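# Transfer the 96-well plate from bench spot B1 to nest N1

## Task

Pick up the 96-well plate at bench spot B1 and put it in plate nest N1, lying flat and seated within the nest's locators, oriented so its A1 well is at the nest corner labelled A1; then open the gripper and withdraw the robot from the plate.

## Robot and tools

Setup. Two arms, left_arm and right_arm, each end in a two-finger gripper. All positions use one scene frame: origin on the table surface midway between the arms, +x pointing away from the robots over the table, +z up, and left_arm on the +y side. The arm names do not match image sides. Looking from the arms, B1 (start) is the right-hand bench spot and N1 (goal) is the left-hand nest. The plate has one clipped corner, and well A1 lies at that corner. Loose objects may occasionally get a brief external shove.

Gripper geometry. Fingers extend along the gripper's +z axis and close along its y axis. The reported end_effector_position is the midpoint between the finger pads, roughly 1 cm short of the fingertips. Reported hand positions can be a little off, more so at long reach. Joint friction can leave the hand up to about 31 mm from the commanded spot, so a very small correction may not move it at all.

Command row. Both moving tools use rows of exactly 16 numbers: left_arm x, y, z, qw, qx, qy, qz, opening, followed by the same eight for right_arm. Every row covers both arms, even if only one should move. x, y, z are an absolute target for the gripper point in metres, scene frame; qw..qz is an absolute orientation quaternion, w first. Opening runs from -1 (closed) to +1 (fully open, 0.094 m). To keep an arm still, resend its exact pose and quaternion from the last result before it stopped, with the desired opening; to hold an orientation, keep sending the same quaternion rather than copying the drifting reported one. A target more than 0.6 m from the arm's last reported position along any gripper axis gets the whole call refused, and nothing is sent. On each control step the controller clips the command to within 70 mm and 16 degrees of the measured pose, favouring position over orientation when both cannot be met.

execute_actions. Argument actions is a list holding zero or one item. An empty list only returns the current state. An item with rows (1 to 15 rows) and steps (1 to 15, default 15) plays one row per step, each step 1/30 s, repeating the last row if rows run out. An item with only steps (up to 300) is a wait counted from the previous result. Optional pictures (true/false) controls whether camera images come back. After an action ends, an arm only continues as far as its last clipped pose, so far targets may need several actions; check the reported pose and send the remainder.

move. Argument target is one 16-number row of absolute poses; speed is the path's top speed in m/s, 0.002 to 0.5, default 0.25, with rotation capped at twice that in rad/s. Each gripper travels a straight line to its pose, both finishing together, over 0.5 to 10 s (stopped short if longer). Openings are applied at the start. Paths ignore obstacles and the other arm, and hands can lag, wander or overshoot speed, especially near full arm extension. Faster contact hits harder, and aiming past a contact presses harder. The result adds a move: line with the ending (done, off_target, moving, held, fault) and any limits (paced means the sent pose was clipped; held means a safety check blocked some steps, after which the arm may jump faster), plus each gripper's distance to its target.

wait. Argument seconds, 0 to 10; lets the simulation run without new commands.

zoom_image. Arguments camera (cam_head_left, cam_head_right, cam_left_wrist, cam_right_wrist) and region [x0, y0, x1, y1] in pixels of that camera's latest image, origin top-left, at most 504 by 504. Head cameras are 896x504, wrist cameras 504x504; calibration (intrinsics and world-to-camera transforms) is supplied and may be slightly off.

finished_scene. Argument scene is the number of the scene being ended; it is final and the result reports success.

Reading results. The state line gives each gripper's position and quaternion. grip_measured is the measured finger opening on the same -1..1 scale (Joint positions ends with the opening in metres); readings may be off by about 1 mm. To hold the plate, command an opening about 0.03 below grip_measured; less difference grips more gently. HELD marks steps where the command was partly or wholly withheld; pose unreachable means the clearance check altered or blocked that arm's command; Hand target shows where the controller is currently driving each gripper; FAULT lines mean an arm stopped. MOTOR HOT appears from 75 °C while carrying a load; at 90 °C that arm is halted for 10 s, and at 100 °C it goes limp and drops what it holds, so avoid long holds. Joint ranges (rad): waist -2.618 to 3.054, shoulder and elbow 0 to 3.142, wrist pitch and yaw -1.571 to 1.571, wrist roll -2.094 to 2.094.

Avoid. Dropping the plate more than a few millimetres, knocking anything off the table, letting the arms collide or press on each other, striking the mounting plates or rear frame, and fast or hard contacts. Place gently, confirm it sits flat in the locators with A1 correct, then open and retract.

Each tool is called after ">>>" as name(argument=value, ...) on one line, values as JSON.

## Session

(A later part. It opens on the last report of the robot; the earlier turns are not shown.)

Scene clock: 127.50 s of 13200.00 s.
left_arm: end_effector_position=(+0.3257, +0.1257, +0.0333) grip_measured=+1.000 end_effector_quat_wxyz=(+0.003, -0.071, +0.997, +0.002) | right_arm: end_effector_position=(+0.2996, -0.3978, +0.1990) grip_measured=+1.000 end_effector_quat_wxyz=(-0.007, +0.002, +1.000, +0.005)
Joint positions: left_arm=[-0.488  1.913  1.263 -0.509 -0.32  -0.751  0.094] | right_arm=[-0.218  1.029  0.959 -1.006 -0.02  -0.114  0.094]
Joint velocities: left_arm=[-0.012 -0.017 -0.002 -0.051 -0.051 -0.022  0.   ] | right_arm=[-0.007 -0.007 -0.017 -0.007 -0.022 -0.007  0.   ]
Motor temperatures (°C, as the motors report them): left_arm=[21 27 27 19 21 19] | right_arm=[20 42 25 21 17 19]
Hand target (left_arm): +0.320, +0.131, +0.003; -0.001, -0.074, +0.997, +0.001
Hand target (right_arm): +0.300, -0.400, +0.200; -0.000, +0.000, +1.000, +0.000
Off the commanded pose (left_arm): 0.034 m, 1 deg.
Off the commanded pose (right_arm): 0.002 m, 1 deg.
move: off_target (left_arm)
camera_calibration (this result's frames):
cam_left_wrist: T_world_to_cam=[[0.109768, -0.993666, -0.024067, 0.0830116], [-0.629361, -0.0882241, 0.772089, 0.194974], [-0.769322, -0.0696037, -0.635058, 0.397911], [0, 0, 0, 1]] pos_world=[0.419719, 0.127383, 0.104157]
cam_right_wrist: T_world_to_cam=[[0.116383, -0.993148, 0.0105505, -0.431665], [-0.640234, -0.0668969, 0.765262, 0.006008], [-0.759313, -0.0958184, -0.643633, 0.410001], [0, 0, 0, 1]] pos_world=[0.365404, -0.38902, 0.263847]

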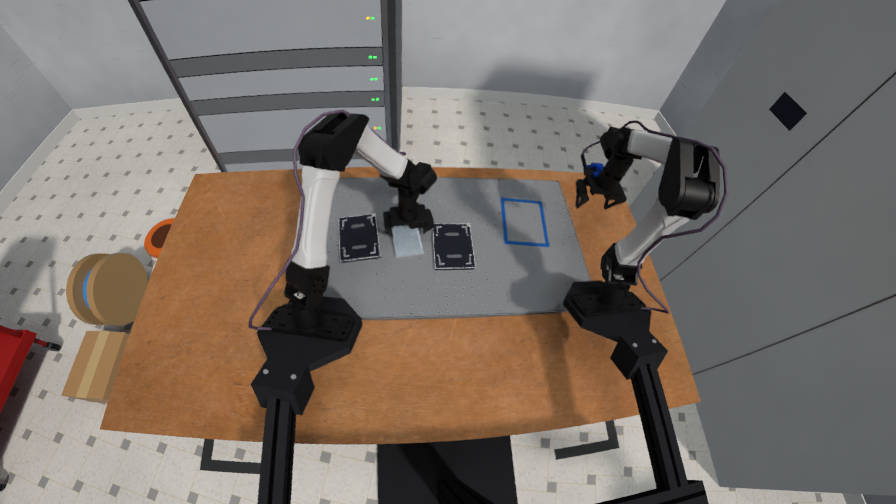

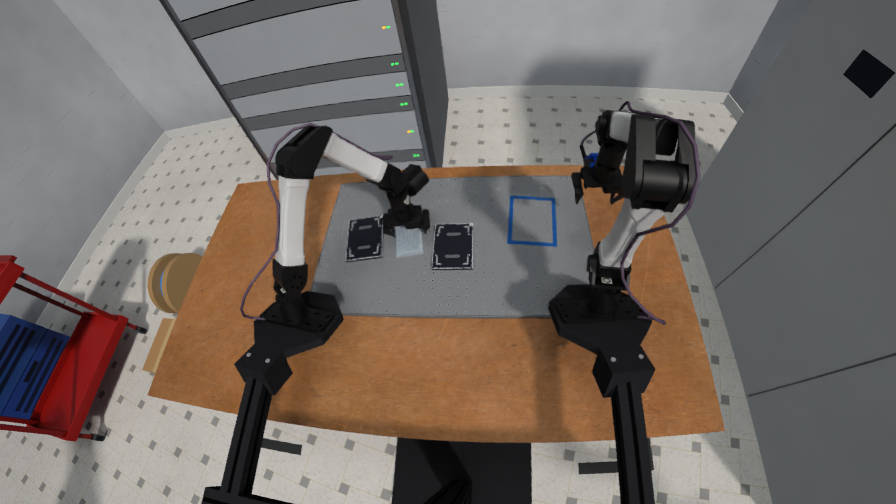

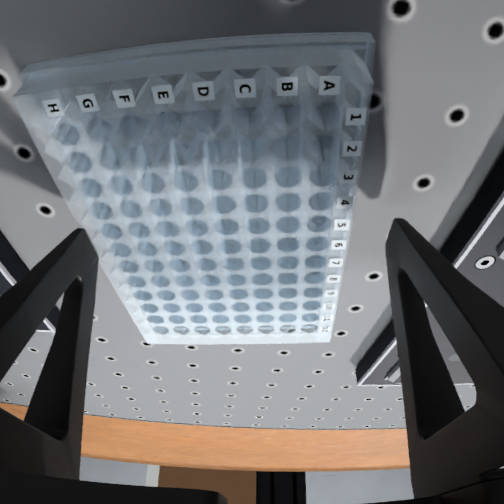

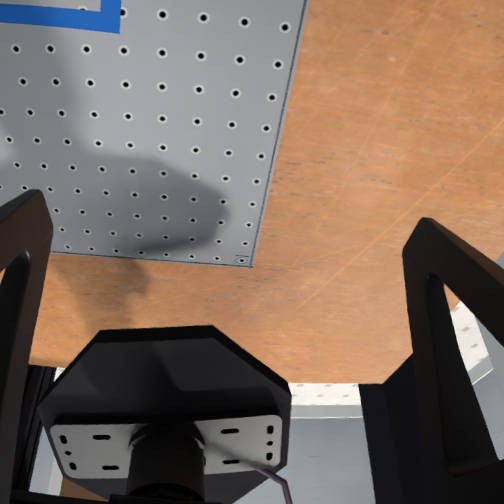

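>>> move(target=[0.325,0.126,0.06,0,-0.074,0.997,0,1,0.30,-0.40,0.2,0,0,1,0,1], speed=0.03)

>>> move(target=[0.322,0.142,0.055,0,-0.074,0.997,0,1,0.30,-0.40,0.2,0,0,1,0,1], speed=0.03)

Scene clock: 130.97 s of 13200.00 s.
left_arm: end_effector_position=(+0.3235, +0.1291, +0.0523) grip_measured=+1.000 end_effector_quat_wxyz=(-0.002, -0.073, +0.997, +0.004) | right_arm: end_effector_position=(+0.2996, -0.3978, +0.1990) grip_measured=+1.000 end_effector_quat_wxyz=(-0.007, +0.002, +1.000, +0.005)
Joint positions: left_arm=[-0.499  1.86   1.263 -0.576 -0.322 -0.768  0.094] | right_arm=[-0.218  1.029  0.959 -1.006 -0.02  -0.114  0.094]
Joint velocities: left_arm=[-0.002 -0.007 -0.012 -0.037  0.022 -0.022  0.   ] | right_arm=[-0.017  0.002  0.012 -0.007 -0.066  0.007  0.   ]
Motor temperatures (°C, as the motors report them): left_arm=[21 27 26 19 21 19] | right_arm=[20 41 25 21 17 19]
Hand target (left_arm): +0.325, +0.126, +0.060; +0.000, -0.074, +0.997, +0.000
Hand target (right_arm): +0.300, -0.400, +0.200; -0.000, +0.000, +1.000, +0.000
Off the commanded pose (left_arm): 0.008 m, 1 deg.
Off the commanded pose (right_arm): 0.002 m, 1 deg.
move: done
camera_calibration (this result's frames):
cam_left_wrist: T_world_to_cam=[[0.112608, -0.993225, -0.0287134, 0.0863476], [-0.62138, -0.0929405, 0.777977, 0.176909], [-0.775375, -0.0697647, -0.627636, 0.410078], [0, 0, 0, 1]] pos_world=[0.418169, 0.130814, 0.122228]
cam_right_wrist: T_world_to_cam=[[0.116383, -0.993148, 0.0105505, -0.431665], [-0.640234, -0.0668969, 0.765262, 0.006008], [-0.759313, -0.0958184, -0.643633, 0.410001], [0, 0, 0, 1]] pos_world=[0.365404, -0.38902, 0.263847]

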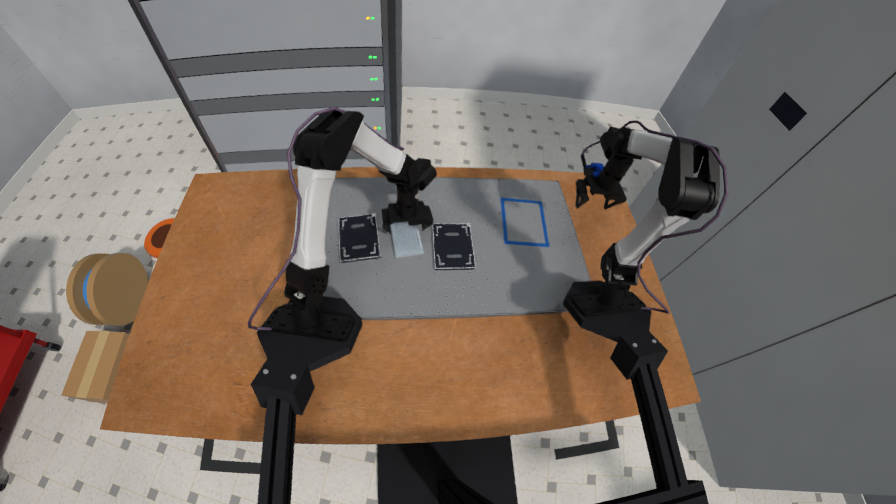

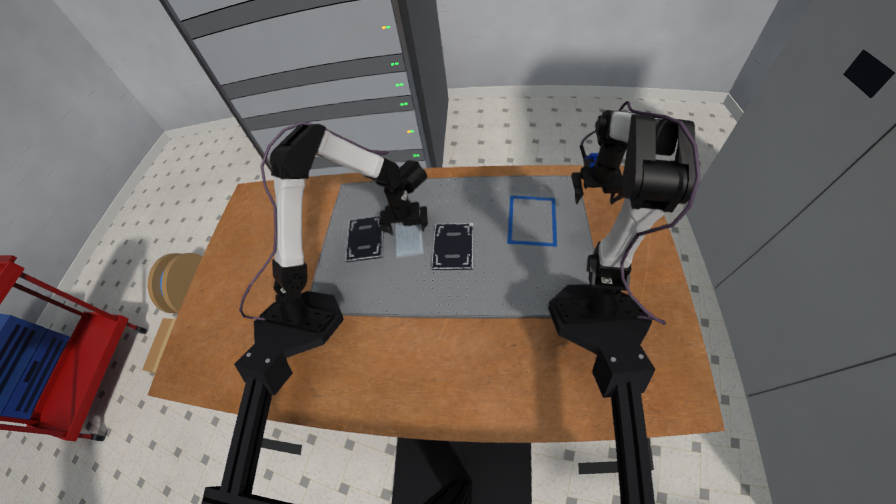

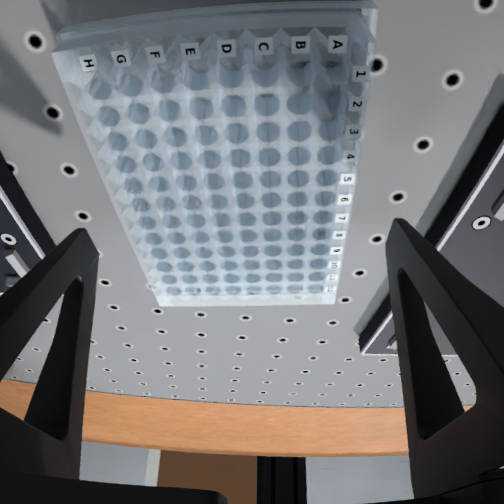

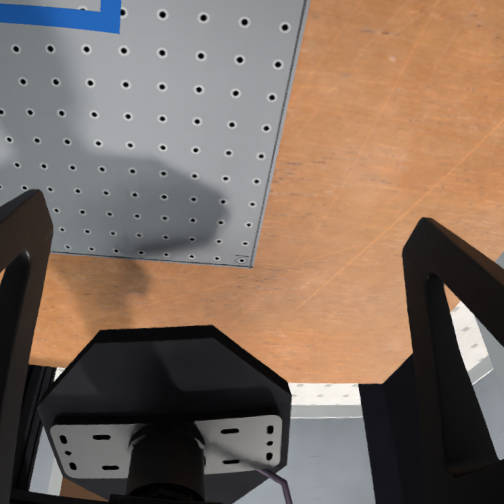

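Scene clock: 131.70 s of 13200.00 s.
left_arm: end_effector_position=(+0.3208, +0.1402, +0.0539) grip_measured=+1.000 end_effector_quat_wxyz=(-0.004, -0.073, +0.997, +0.007) | right_arm: end_effector_position=(+0.2996, -0.3978, +0.1990) grip_measured=+1.000 end_effector_quat_wxyz=(-0.007, +0.002, +1.000, +0.005)
Joint positions: left_arm=[-0.481  1.831  1.227 -0.571 -0.317 -0.752  0.094] | right_arm=[-0.218  1.029  0.959 -1.006 -0.02  -0.114  0.094]
Joint velocities: left_arm=[-0.027 -0.002 -0.007  0.066  0.007 -0.007  0.   ] | right_arm=[-0.022 -0.007 -0.007 -0.022  0.051 -0.007  0.   ]
Motor temperatures (°C, as the motors report them): left_arm=[21 27 26 19 21 19] | right_arm=[20 41 25 21 17 19]
Hand target (left_arm): +0.322, +0.142, +0.055; -0.000, -0.074, +0.997, +0.000
Hand target (right_arm): +0.300, -0.400, +0.200; -0.000, +0.000, +1.000, +0.000
Off the commanded pose (left_arm): 0.002 m, 1 deg.
Off the commanded pose (right_arm): 0.002 m, 1 deg.
move: done
camera_calibration (this result's frames):
cam_left_wrist: T_world_to_cam=[[0.111943, -0.993104, -0.0348262, 0.0982344], [-0.617849, -0.0970073, 0.78029, 0.174407], [-0.778287, -0.0658306, -0.624448, 0.409926], [0, 0, 0, 1]] pos_world=[0.415801, 0.141461, 0.123311]
cam_right_wrist: T_world_to_cam=[[0.116383, -0.993148, 0.0105505, -0.431665], [-0.640234, -0.0668969, 0.765262, 0.006008], [-0.759313, -0.0958184, -0.643633, 0.410001], [0, 0, 0, 1]] pos_world=[0.365404, -0.38902, 0.263847]

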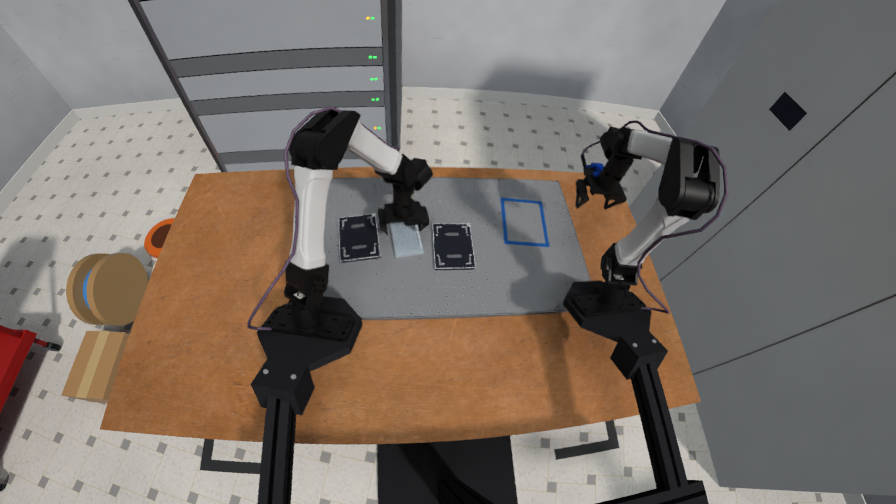

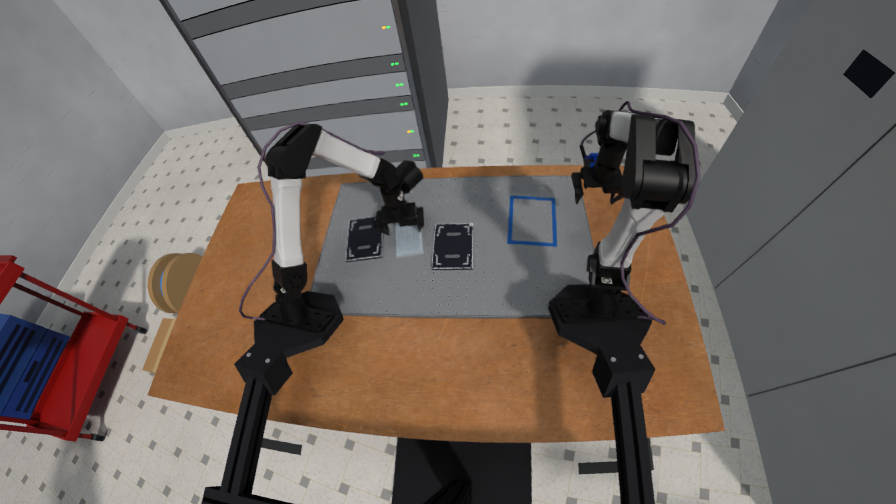

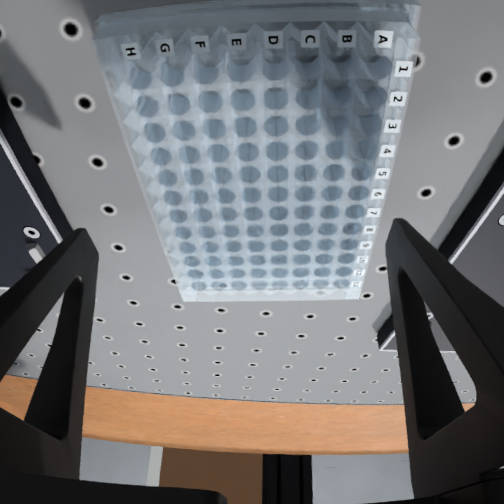

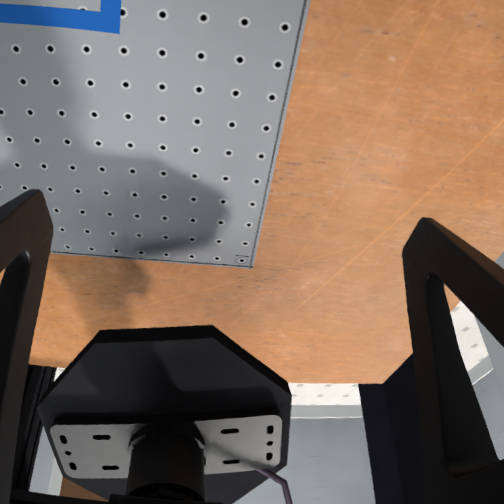

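>>> move(target=[0.322,0.131,0.052,0,-0.074,0.997,0,1,0.30,-0.40,0.2,0,0,1,0,1], speed=0.02)

>>> move(target=[0.320,0.140,0.012,0,-0.074,0.997,0,1,0.30,-0.40,0.2,0,0,1,0,1], speed=0.015)

Scene clock: 135.77 s of 13200.00 s.
left_arm: end_effector_position=(+0.3200, +0.1381, +0.0544) grip_measured=+1.000 end_effector_quat_wxyz=(-0.004, -0.072, +0.997, +0.005) | right_arm: end_effector_position=(+0.2996, -0.3978, +0.1990) grip_measured=+1.000 end_effector_quat_wxyz=(-0.007, +0.002, +1.000, +0.005)
Joint positions: left_arm=[-0.486  1.831  1.227 -0.57  -0.316 -0.756  0.094] | right_arm=[-0.218  1.029  0.959 -1.006 -0.02  -0.114  0.094]
Joint velocities: left_arm=[-0.012 -0.007 -0.012  0.022  0.022 -0.081  0.   ] | right_arm=[-0.002 -0.002  0.007 -0.11  -0.051 -0.022  0.   ]
Motor temperatures (°C, as the motors report them): left_arm=[21 28 26 19 21 19] | right_arm=[19 40 25 21 17 19]
Hand target (left_arm): +0.322, +0.131, +0.052; -0.000, -0.074, +0.997, -0.000
Hand target (right_arm): +0.300, -0.400, +0.200; -0.000, +0.000, +1.000, +0.000
Off the commanded pose (left_arm): 0.008 m, 1 deg.
Off the commanded pose (right_arm): 0.002 m, 1 deg.
After step 90, 0.30 s passed at rest.
move: done
camera_calibration (this result's frames):
cam_left_wrist: T_world_to_cam=[[0.111553, -0.993286, -0.0306323, 0.0961276], [-0.618359, -0.0935102, 0.780313, 0.173006], [-0.777938, -0.0681043, -0.624639, 0.409744], [0, 0, 0, 1]] pos_world=[0.415012, 0.139565, 0.123888]
cam_right_wrist: T_world_to_cam=[[0.116383, -0.993148, 0.0105505, -0.431665], [-0.640234, -0.0668969, 0.765262, 0.006008], [-0.759313, -0.0958184, -0.643633, 0.410001], [0, 0, 0, 1]] pos_world=[0.365404, -0.38902, 0.263847]

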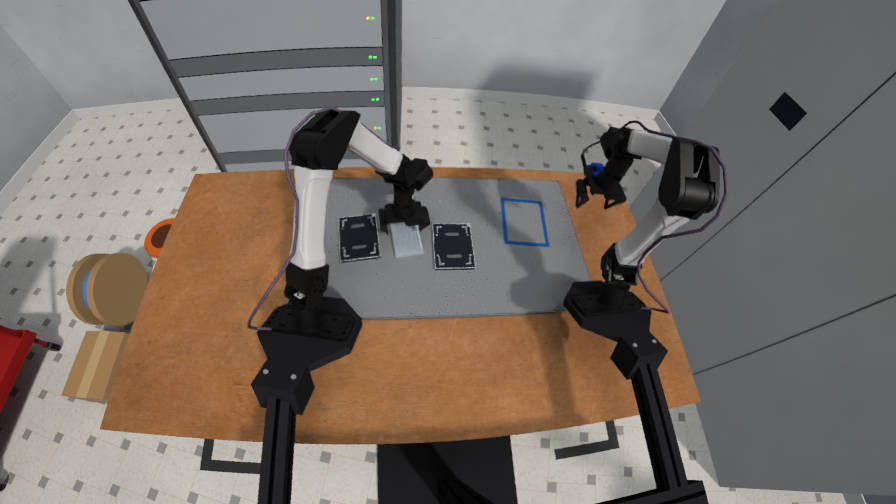

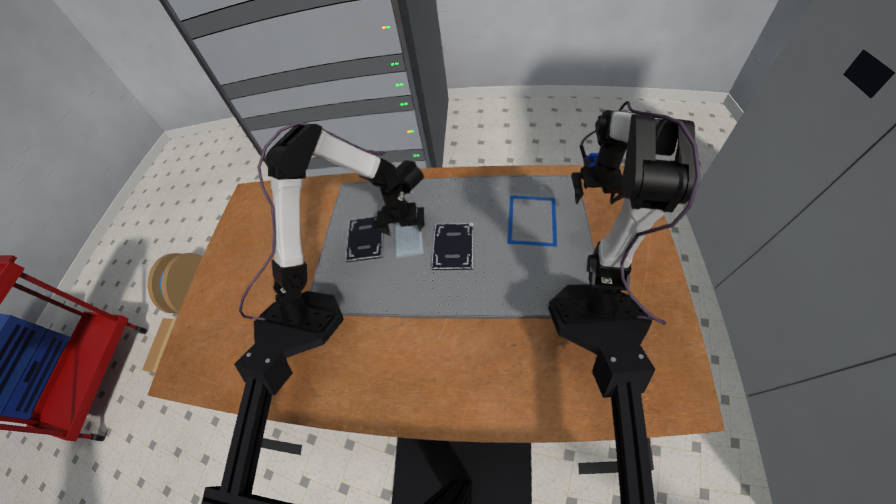

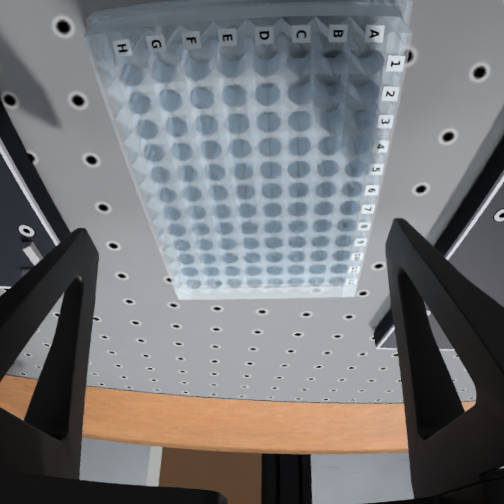

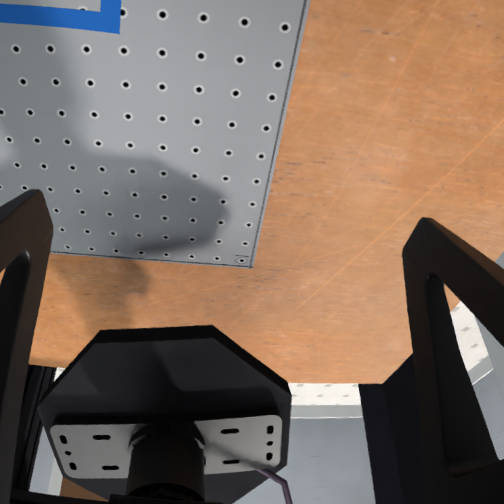

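Scene clock: 138.83 s of 13200.00 s.
left_arm: end_effector_position=(+0.3270, +0.1355, +0.0224) grip_measured=+1.000 end_effector_quat_wxyz=(+0.009, -0.077, +0.997, -0.005) | right_arm: end_effector_position=(+0.2996, -0.3978, +0.1990) grip_measured=+1.000 end_effector_quat_wxyz=(-0.007, +0.002, +1.000, +0.005)
Joint positions: left_arm=[-0.454  1.911  1.213 -0.433 -0.303 -0.724  0.094] | right_arm=[-0.218  1.029  0.959 -1.006 -0.02  -0.114  0.094]
Joint velocities: left_arm=[-0.012  0.012 -0.007 -0.051 -0.007  0.007  0.   ] | right_arm=[0.017 0.027 0.002 0.022 0.022 0.007 0.   ]
Motor temperatures (°C, as the motors report them): left_arm=[21 28 26 19 21 19] | right_arm=[19 39 25 21 17 19]
Hand target (left_arm): +0.320, +0.140, +0.012; -0.000, -0.074, +0.997, -0.000
Hand target (right_arm): +0.300, -0.400, +0.200; -0.000, +0.000, +1.000, +0.000
Off the commanded pose (left_arm): 0.013 m, 1 deg.
Off the commanded pose (right_arm): 0.002 m, 1 deg.
move: off_target (left_arm)
camera_calibration (this result's frames):
cam_left_wrist: T_world_to_cam=[[0.120899, -0.992612, -0.0101895, 0.0881741], [-0.638311, -0.0855986, 0.765005, 0.207844], [-0.760225, -0.0859844, -0.643944, 0.39209], [0, 0, 0, 1]] pos_world=[0.420086, 0.139028, 0.094381]
cam_right_wrist: T_world_to_cam=[[0.116383, -0.993148, 0.0105505, -0.431665], [-0.640234, -0.0668969, 0.765262, 0.006008], [-0.759313, -0.0958184, -0.643633, 0.410001], [0, 0, 0, 1]] pos_world=[0.365404, -0.38902, 0.263847]

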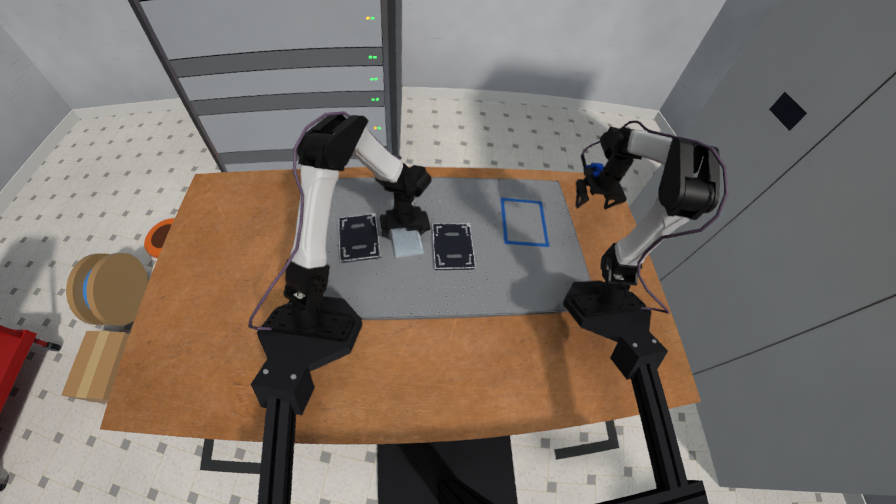

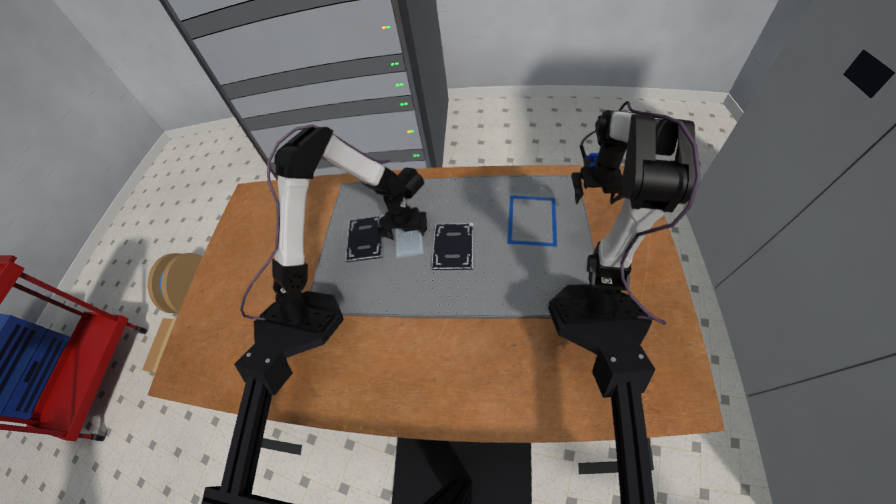

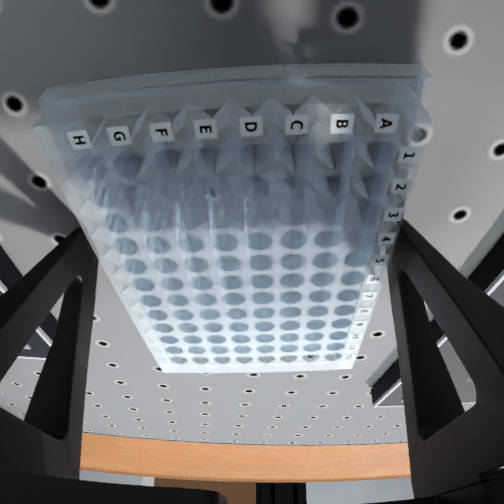

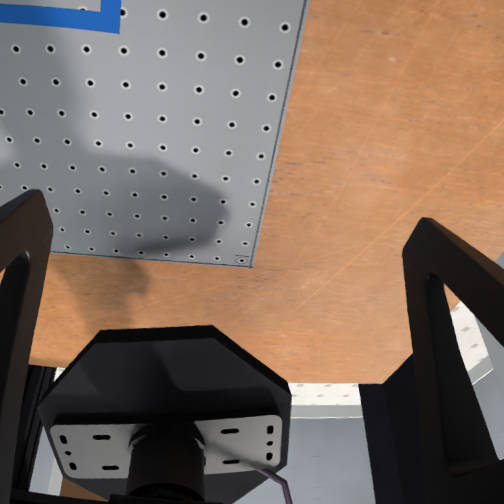

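>>> move(target=[0.295,0.132,0.018,0,-0.074,0.997,0,1,0.30,-0.40,0.2,0,0,1,0,1], speed=0.02)

>>> move(target=[0.298,0.132,0.018,0,-0.074,0.997,0,0.69,0.30,-0.40,0.2,0,0,1,0,1], speed=0.02)

Scene clock: 143.07 s of 13200.00 s.
left_arm: end_effector_position=(+0.3051, +0.1295, +0.0218) grip_measured=+1.000 end_effector_quat_wxyz=(+0.007, -0.076, +0.997, -0.005) | right_arm: end_effector_position=(+0.2996, -0.3978, +0.1990) grip_measured=+1.000 end_effector_quat_wxyz=(-0.007, +0.002, +1.000, +0.005)
Joint positions: left_arm=[-0.498  1.897  1.147 -0.398 -0.319 -0.765  0.094] | right_arm=[-0.218  1.029  0.959 -1.006 -0.02  -0.114  0.094]
Joint velocities: left_arm=[-0.027 -0.002  0.002  0.051 -0.007 -0.037  0.   ] | right_arm=[-0.007  0.007 -0.012 -0.007  0.037 -0.095  0.   ]
Motor temperatures (°C, as the motors report them): left_arm=[21 29 26 19 21 19] | right_arm=[19 38 25 21 17 19]
Hand target (left_arm): +0.295, +0.132, +0.018; +0.000, -0.074, +0.997, +0.001
Hand target (right_arm): +0.300, -0.400, +0.200; -0.000, +0.000, +1.000, +0.000
Off the commanded pose (left_arm): 0.011 m, 1 deg.
Off the commanded pose (right_arm): 0.002 m, 1 deg.
move: off_target (left_arm)
camera_calibration (this result's frames):
cam_left_wrist: T_world_to_cam=[[0.118558, -0.992893, -0.0103648, 0.0856295], [-0.634799, -0.0838174, 0.768117, 0.192373], [-0.763527, -0.0844865, -0.640225, 0.37527], [0, 0, 0, 1]] pos_world=[0.398495, 0.13285, 0.0933797]
cam_right_wrist: T_world_to_cam=[[0.116383, -0.993148, 0.0105505, -0.431665], [-0.640234, -0.0668969, 0.765262, 0.006008], [-0.759313, -0.0958184, -0.643633, 0.410001], [0, 0, 0, 1]] pos_world=[0.365404, -0.38902, 0.263847]

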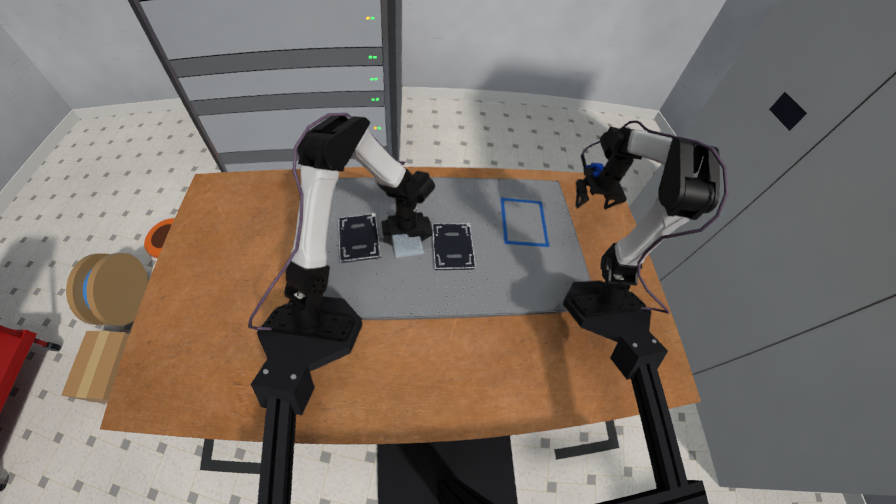

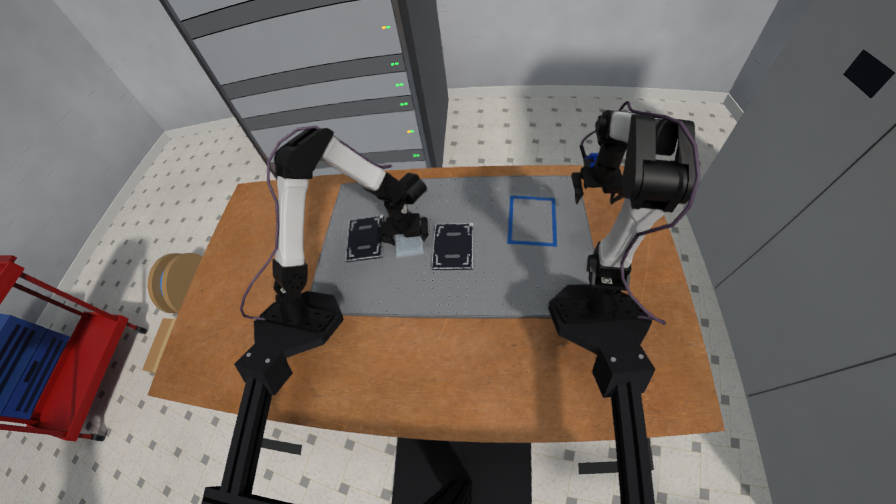

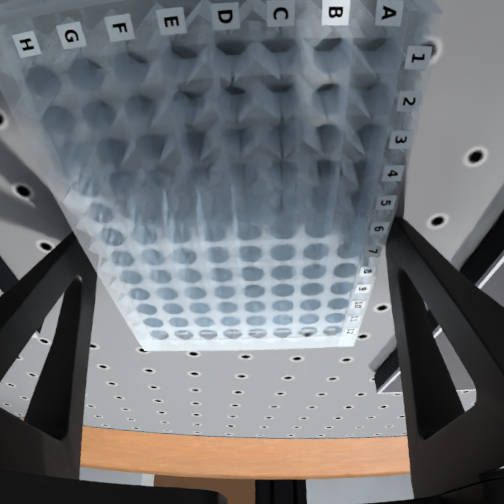

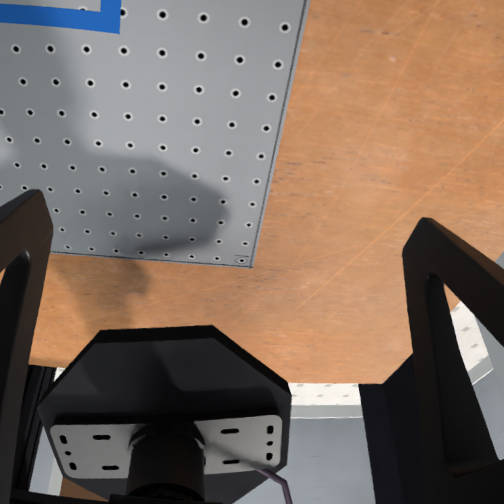

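Scene clock: 143.77 s of 13200.00 s.
left_arm: end_effector_position=(+0.3051, +0.1295, +0.0218) grip_measured=+0.781 end_effector_quat_wxyz=(+0.007, -0.076, +0.997, -0.005) | right_arm: end_effector_position=(+0.2996, -0.3978, +0.1990) grip_measured=+1.000 end_effector_quat_wxyz=(-0.007, +0.002, +1.000, +0.005)
Joint positions: left_arm=[-0.498  1.897  1.147 -0.398 -0.319 -0.765  0.084] | right_arm=[-0.218  1.029  0.959 -1.006 -0.02  -0.114  0.094]
Joint velocities: left_arm=[-0.022 -0.002 -0.002 -0.022 -0.007 -0.022 -0.001] | right_arm=[-0.022 -0.012 -0.017  0.022 -0.051  0.051  0.   ]
Motor temperatures (°C, as the motors report them): left_arm=[21 29 26 19 21 19] | right_arm=[19 38 25 21 17 19]
Hand target (left_arm): +0.298, +0.132, +0.018; +0.000, -0.074, +0.997, +0.000
Hand target (right_arm): +0.300, -0.400, +0.200; -0.000, +0.000, +1.000, +0.000
Off the commanded pose (left_arm): 0.008 m, 1 deg.
Off the commanded pose (right_arm): 0.002 m, 1 deg.
move: done
camera_calibration (this result's frames):
cam_left_wrist: T_world_to_cam=[[0.118558, -0.992893, -0.0103648, 0.0856295], [-0.634799, -0.0838174, 0.768117, 0.192373], [-0.763527, -0.0844865, -0.640225, 0.37527], [0, 0, 0, 1]] pos_world=[0.398495, 0.13285, 0.0933797]
cam_right_wrist: T_world_to_cam=[[0.116383, -0.993148, 0.0105505, -0.431665], [-0.640234, -0.0668969, 0.765262, 0.006008], [-0.759313, -0.0958184, -0.643633, 0.410001], [0, 0, 0, 1]] pos_world=[0.365404, -0.38902, 0.263847]

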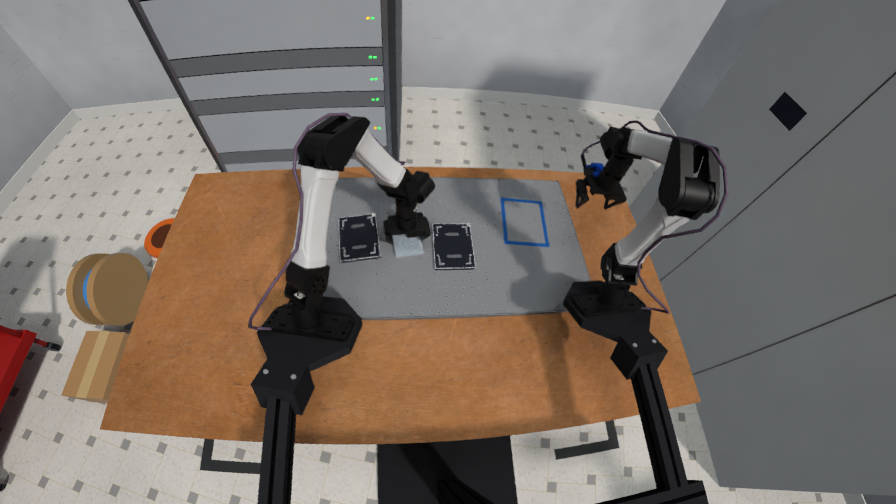

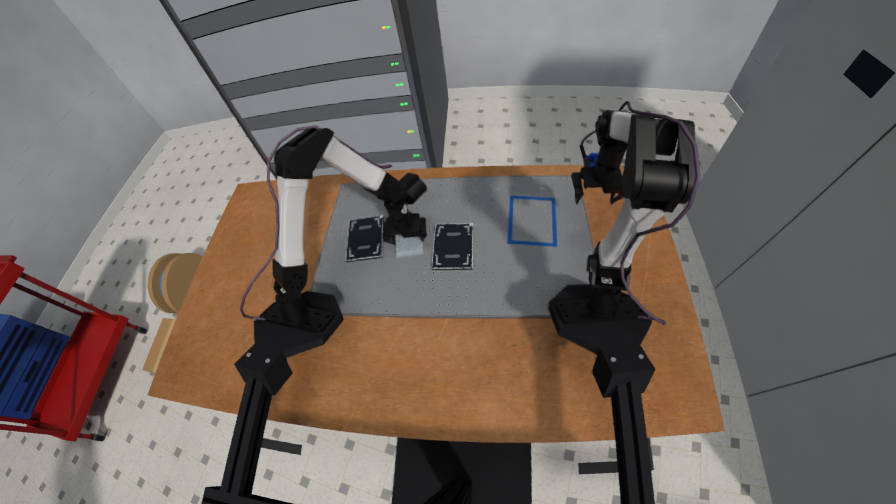

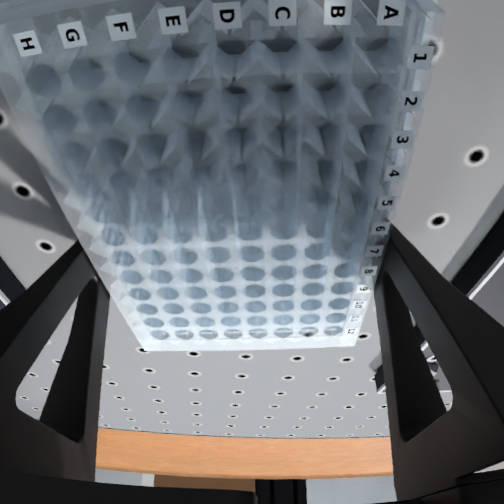

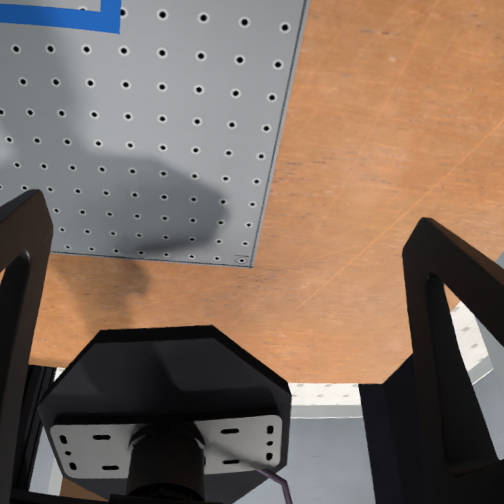

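>>> move(target=[0.303,0.13,0.08,0,-0.074,0.997,0,0.745,0.30,-0.40,0.2,0,0,1,0,1], speed=0.06)

>>> move(target=[0.30,0.283,0.06,0,-0.065,0.998,0,0.745,0.30,-0.40,0.2,0,0,1,0,1], speed=0.08)

>>> zoom_image(camera="cam_head_left", region=[300, 170, 420, 280])

>>> zoom_image(camera="cam_head_right", region=[310, 170, 430, 280])

Scene clock: 149.30 s of 13200.00 s.
left_arm: end_effector_position=(+0.2986, +0.1332, +0.0723) grip_measured=+0.781 end_effector_quat_wxyz=(-0.007, -0.072, +0.997, +0.003) | right_arm: end_effector_position=(+0.2996, -0.3978, +0.1990) grip_measured=+1.000 end_effector_quat_wxyz=(-0.007, +0.002, +1.000, +0.005)
Joint positions: left_arm=[-0.545  1.765  1.171 -0.601 -0.331 -0.814  0.084] | right_arm=[-0.218  1.029  0.959 -1.006 -0.02  -0.114  0.094]
Joint velocities: left_arm=[-0.002 -0.002 -0.012 -0.037 -0.007 -0.095  0.   ] | right_arm=[ 0.012 -0.012 -0.002 -0.051  0.007 -0.051  0.   ]
Motor temperatures (°C, as the motors report them): left_arm=[21 29 25 19 21 19] | right_arm=[19 37 25 21 17 19]
Hand target (left_arm): +0.303, +0.130, +0.080; -0.000, -0.074, +0.997, +0.000
Hand target (right_arm): +0.300, -0.400, +0.200; -0.000, +0.000, +1.000, +0.000
Off the commanded pose (left_arm): 0.009 m, 1 deg.
Off the commanded pose (right_arm): 0.002 m, 1 deg.
After step 90, 1.07 s passed at rest.
move: done
camera_calibration (this result's frames):
cam_left_wrist: T_world_to_cam=[[0.110854, -0.993464, -0.027197, 0.0942413], [-0.613557, -0.0899397, 0.784512, 0.143125], [-0.781831, -0.0702797, -0.619517, 0.405023], [0, 0, 0, 1]] pos_world=[0.394028, 0.134963, 0.141198]
cam_right_wrist: T_world_to_cam=[[0.116383, -0.993148, 0.0105505, -0.431665], [-0.640234, -0.0668969, 0.765262, 0.006008], [-0.759313, -0.0958184, -0.643633, 0.410001], [0, 0, 0, 1]] pos_world=[0.365404, -0.38902, 0.263847]

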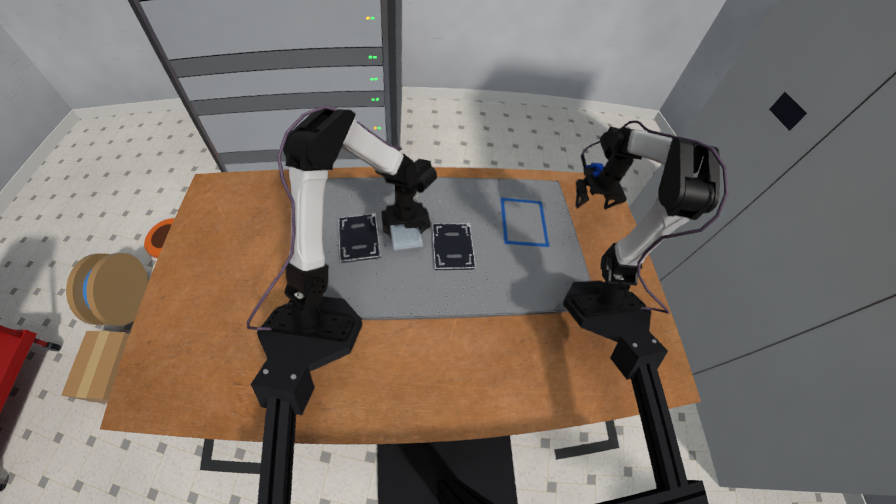

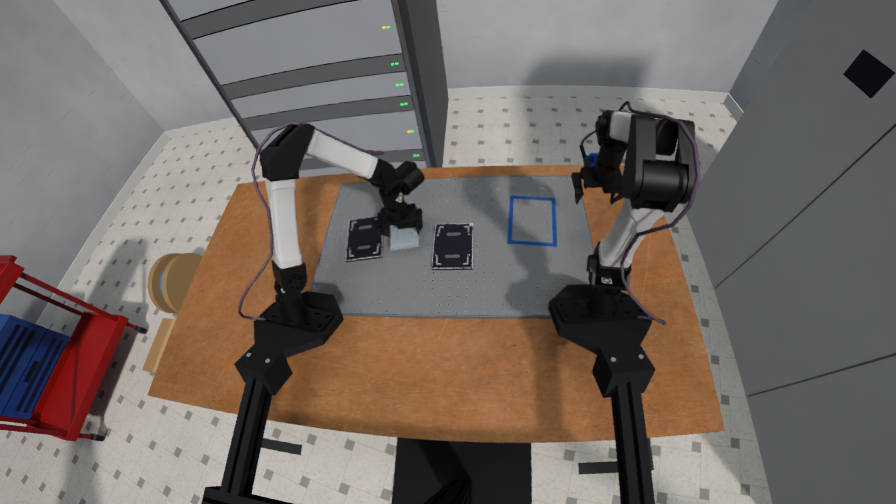

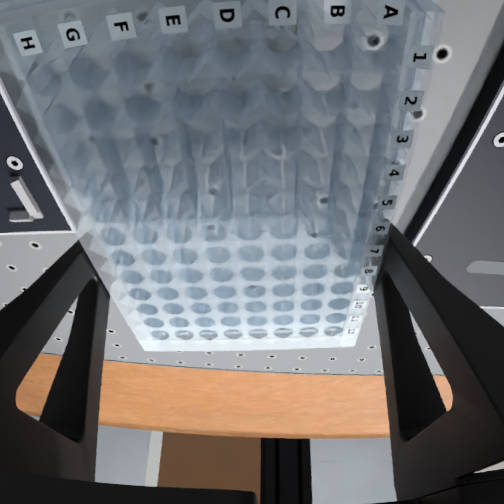

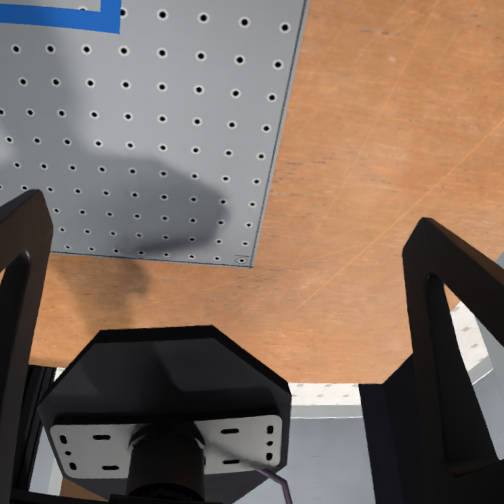

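Scene clock: 151.67 s of 13200.00 s.
left_arm: end_effector_position=(+0.3015, +0.2820, +0.0582) grip_measured=+0.781 end_effector_quat_wxyz=(-0.007, -0.067, +0.998, +0.003) | right_arm: end_effector_position=(+0.2996, -0.3978, +0.1990) grip_measured=+1.000 end_effector_quat_wxyz=(-0.007, +0.002, +1.000, +0.005)
Joint positions: left_arm=[-0.095  1.516  0.846 -0.424 -0.142 -0.381  0.084] | right_arm=[-0.218  1.029  0.959 -1.006 -0.02  -0.114  0.094]
Joint velocities: left_arm=[ 0.007 -0.017 -0.012  0.081  0.051  0.007 -0.001] | right_arm=[-0.002  0.012  0.007  0.022  0.007  0.022  0.   ]
Motor temperatures (°C, as the motors report them): left_arm=[21 29 25 19 21 19] | right_arm=[19 37 25 21 17 19]
Hand target (left_arm): +0.302, +0.283, +0.060; +0.001, -0.066, +0.998, -0.003
Hand target (right_arm): +0.300, -0.400, +0.200; -0.000, +0.000, +1.000, +0.000
Off the commanded pose (left_arm): 0.003 m, 1 deg.
Off the commanded pose (right_arm): 0.002 m, 1 deg.
move: done
camera_calibration (this result's frames):
cam_left_wrist: T_world_to_cam=[[0.0998572, -0.99464, -0.0268327, 0.244993], [-0.614307, -0.0828428, 0.784706, 0.167521], [-0.782723, -0.0618751, -0.619287, 0.406876], [0, 0, 0, 1]] pos_world=[0.396916, 0.282734, 0.127092]
cam_right_wrist: T_world_to_cam=[[0.116383, -0.993148, 0.0105505, -0.431665], [-0.640234, -0.0668969, 0.765262, 0.006008], [-0.759313, -0.0958184, -0.643633, 0.410001], [0, 0, 0, 1]] pos_world=[0.365404, -0.38902, 0.263847]

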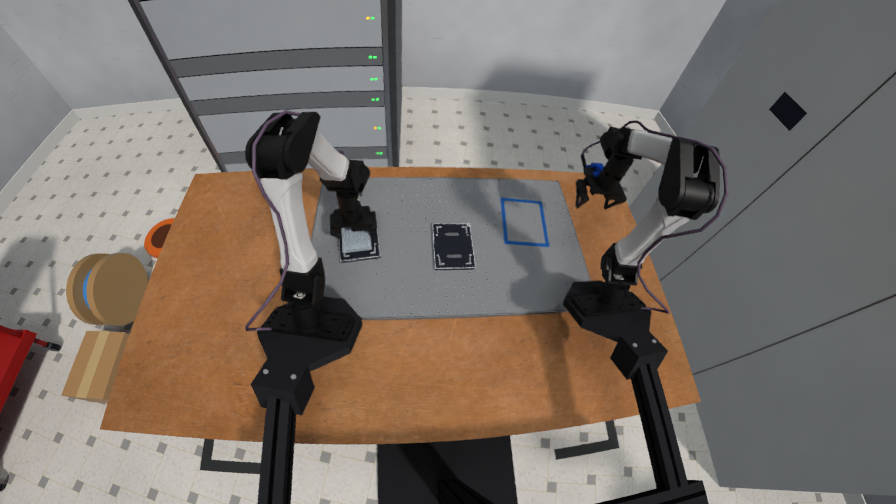

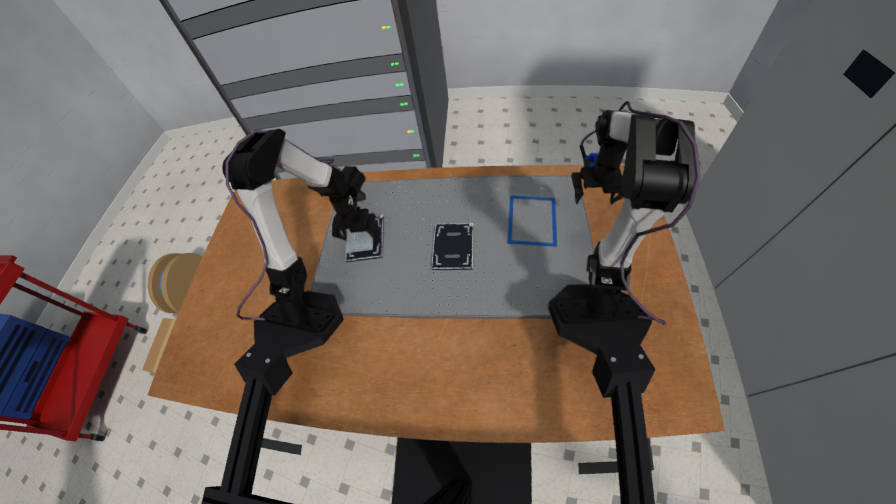

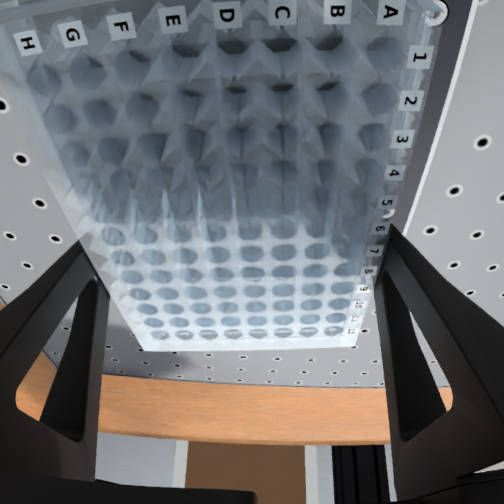

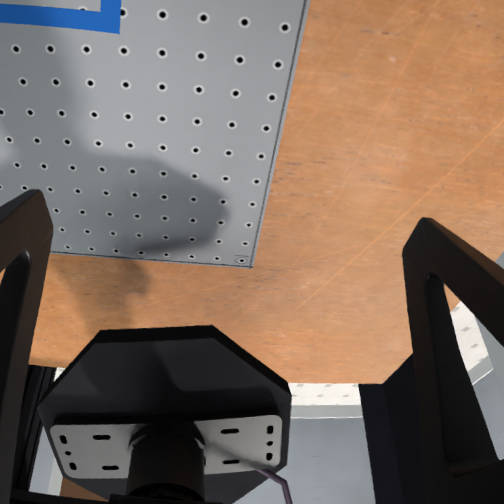

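Region (300, 170, 420, 280) of cam_head_left's 896x504 image, scaled by 4.200, with more detail than that image has; it fills the top 462 rows of this view, and the rest is white.

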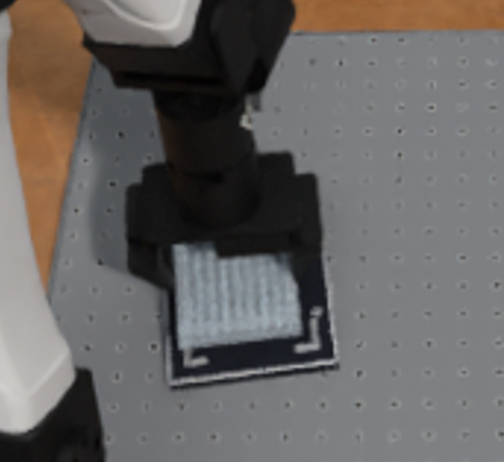

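Region (310, 170, 430, 280) of cam_head_right's 896x504 image, scaled by 4.200, with more detail than that image has; it fills the top 462 rows of this view, and the rest is white.

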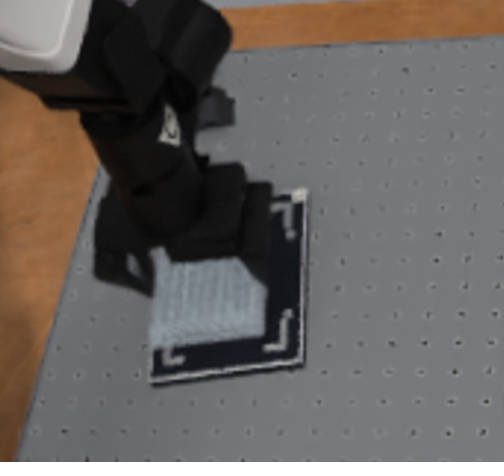

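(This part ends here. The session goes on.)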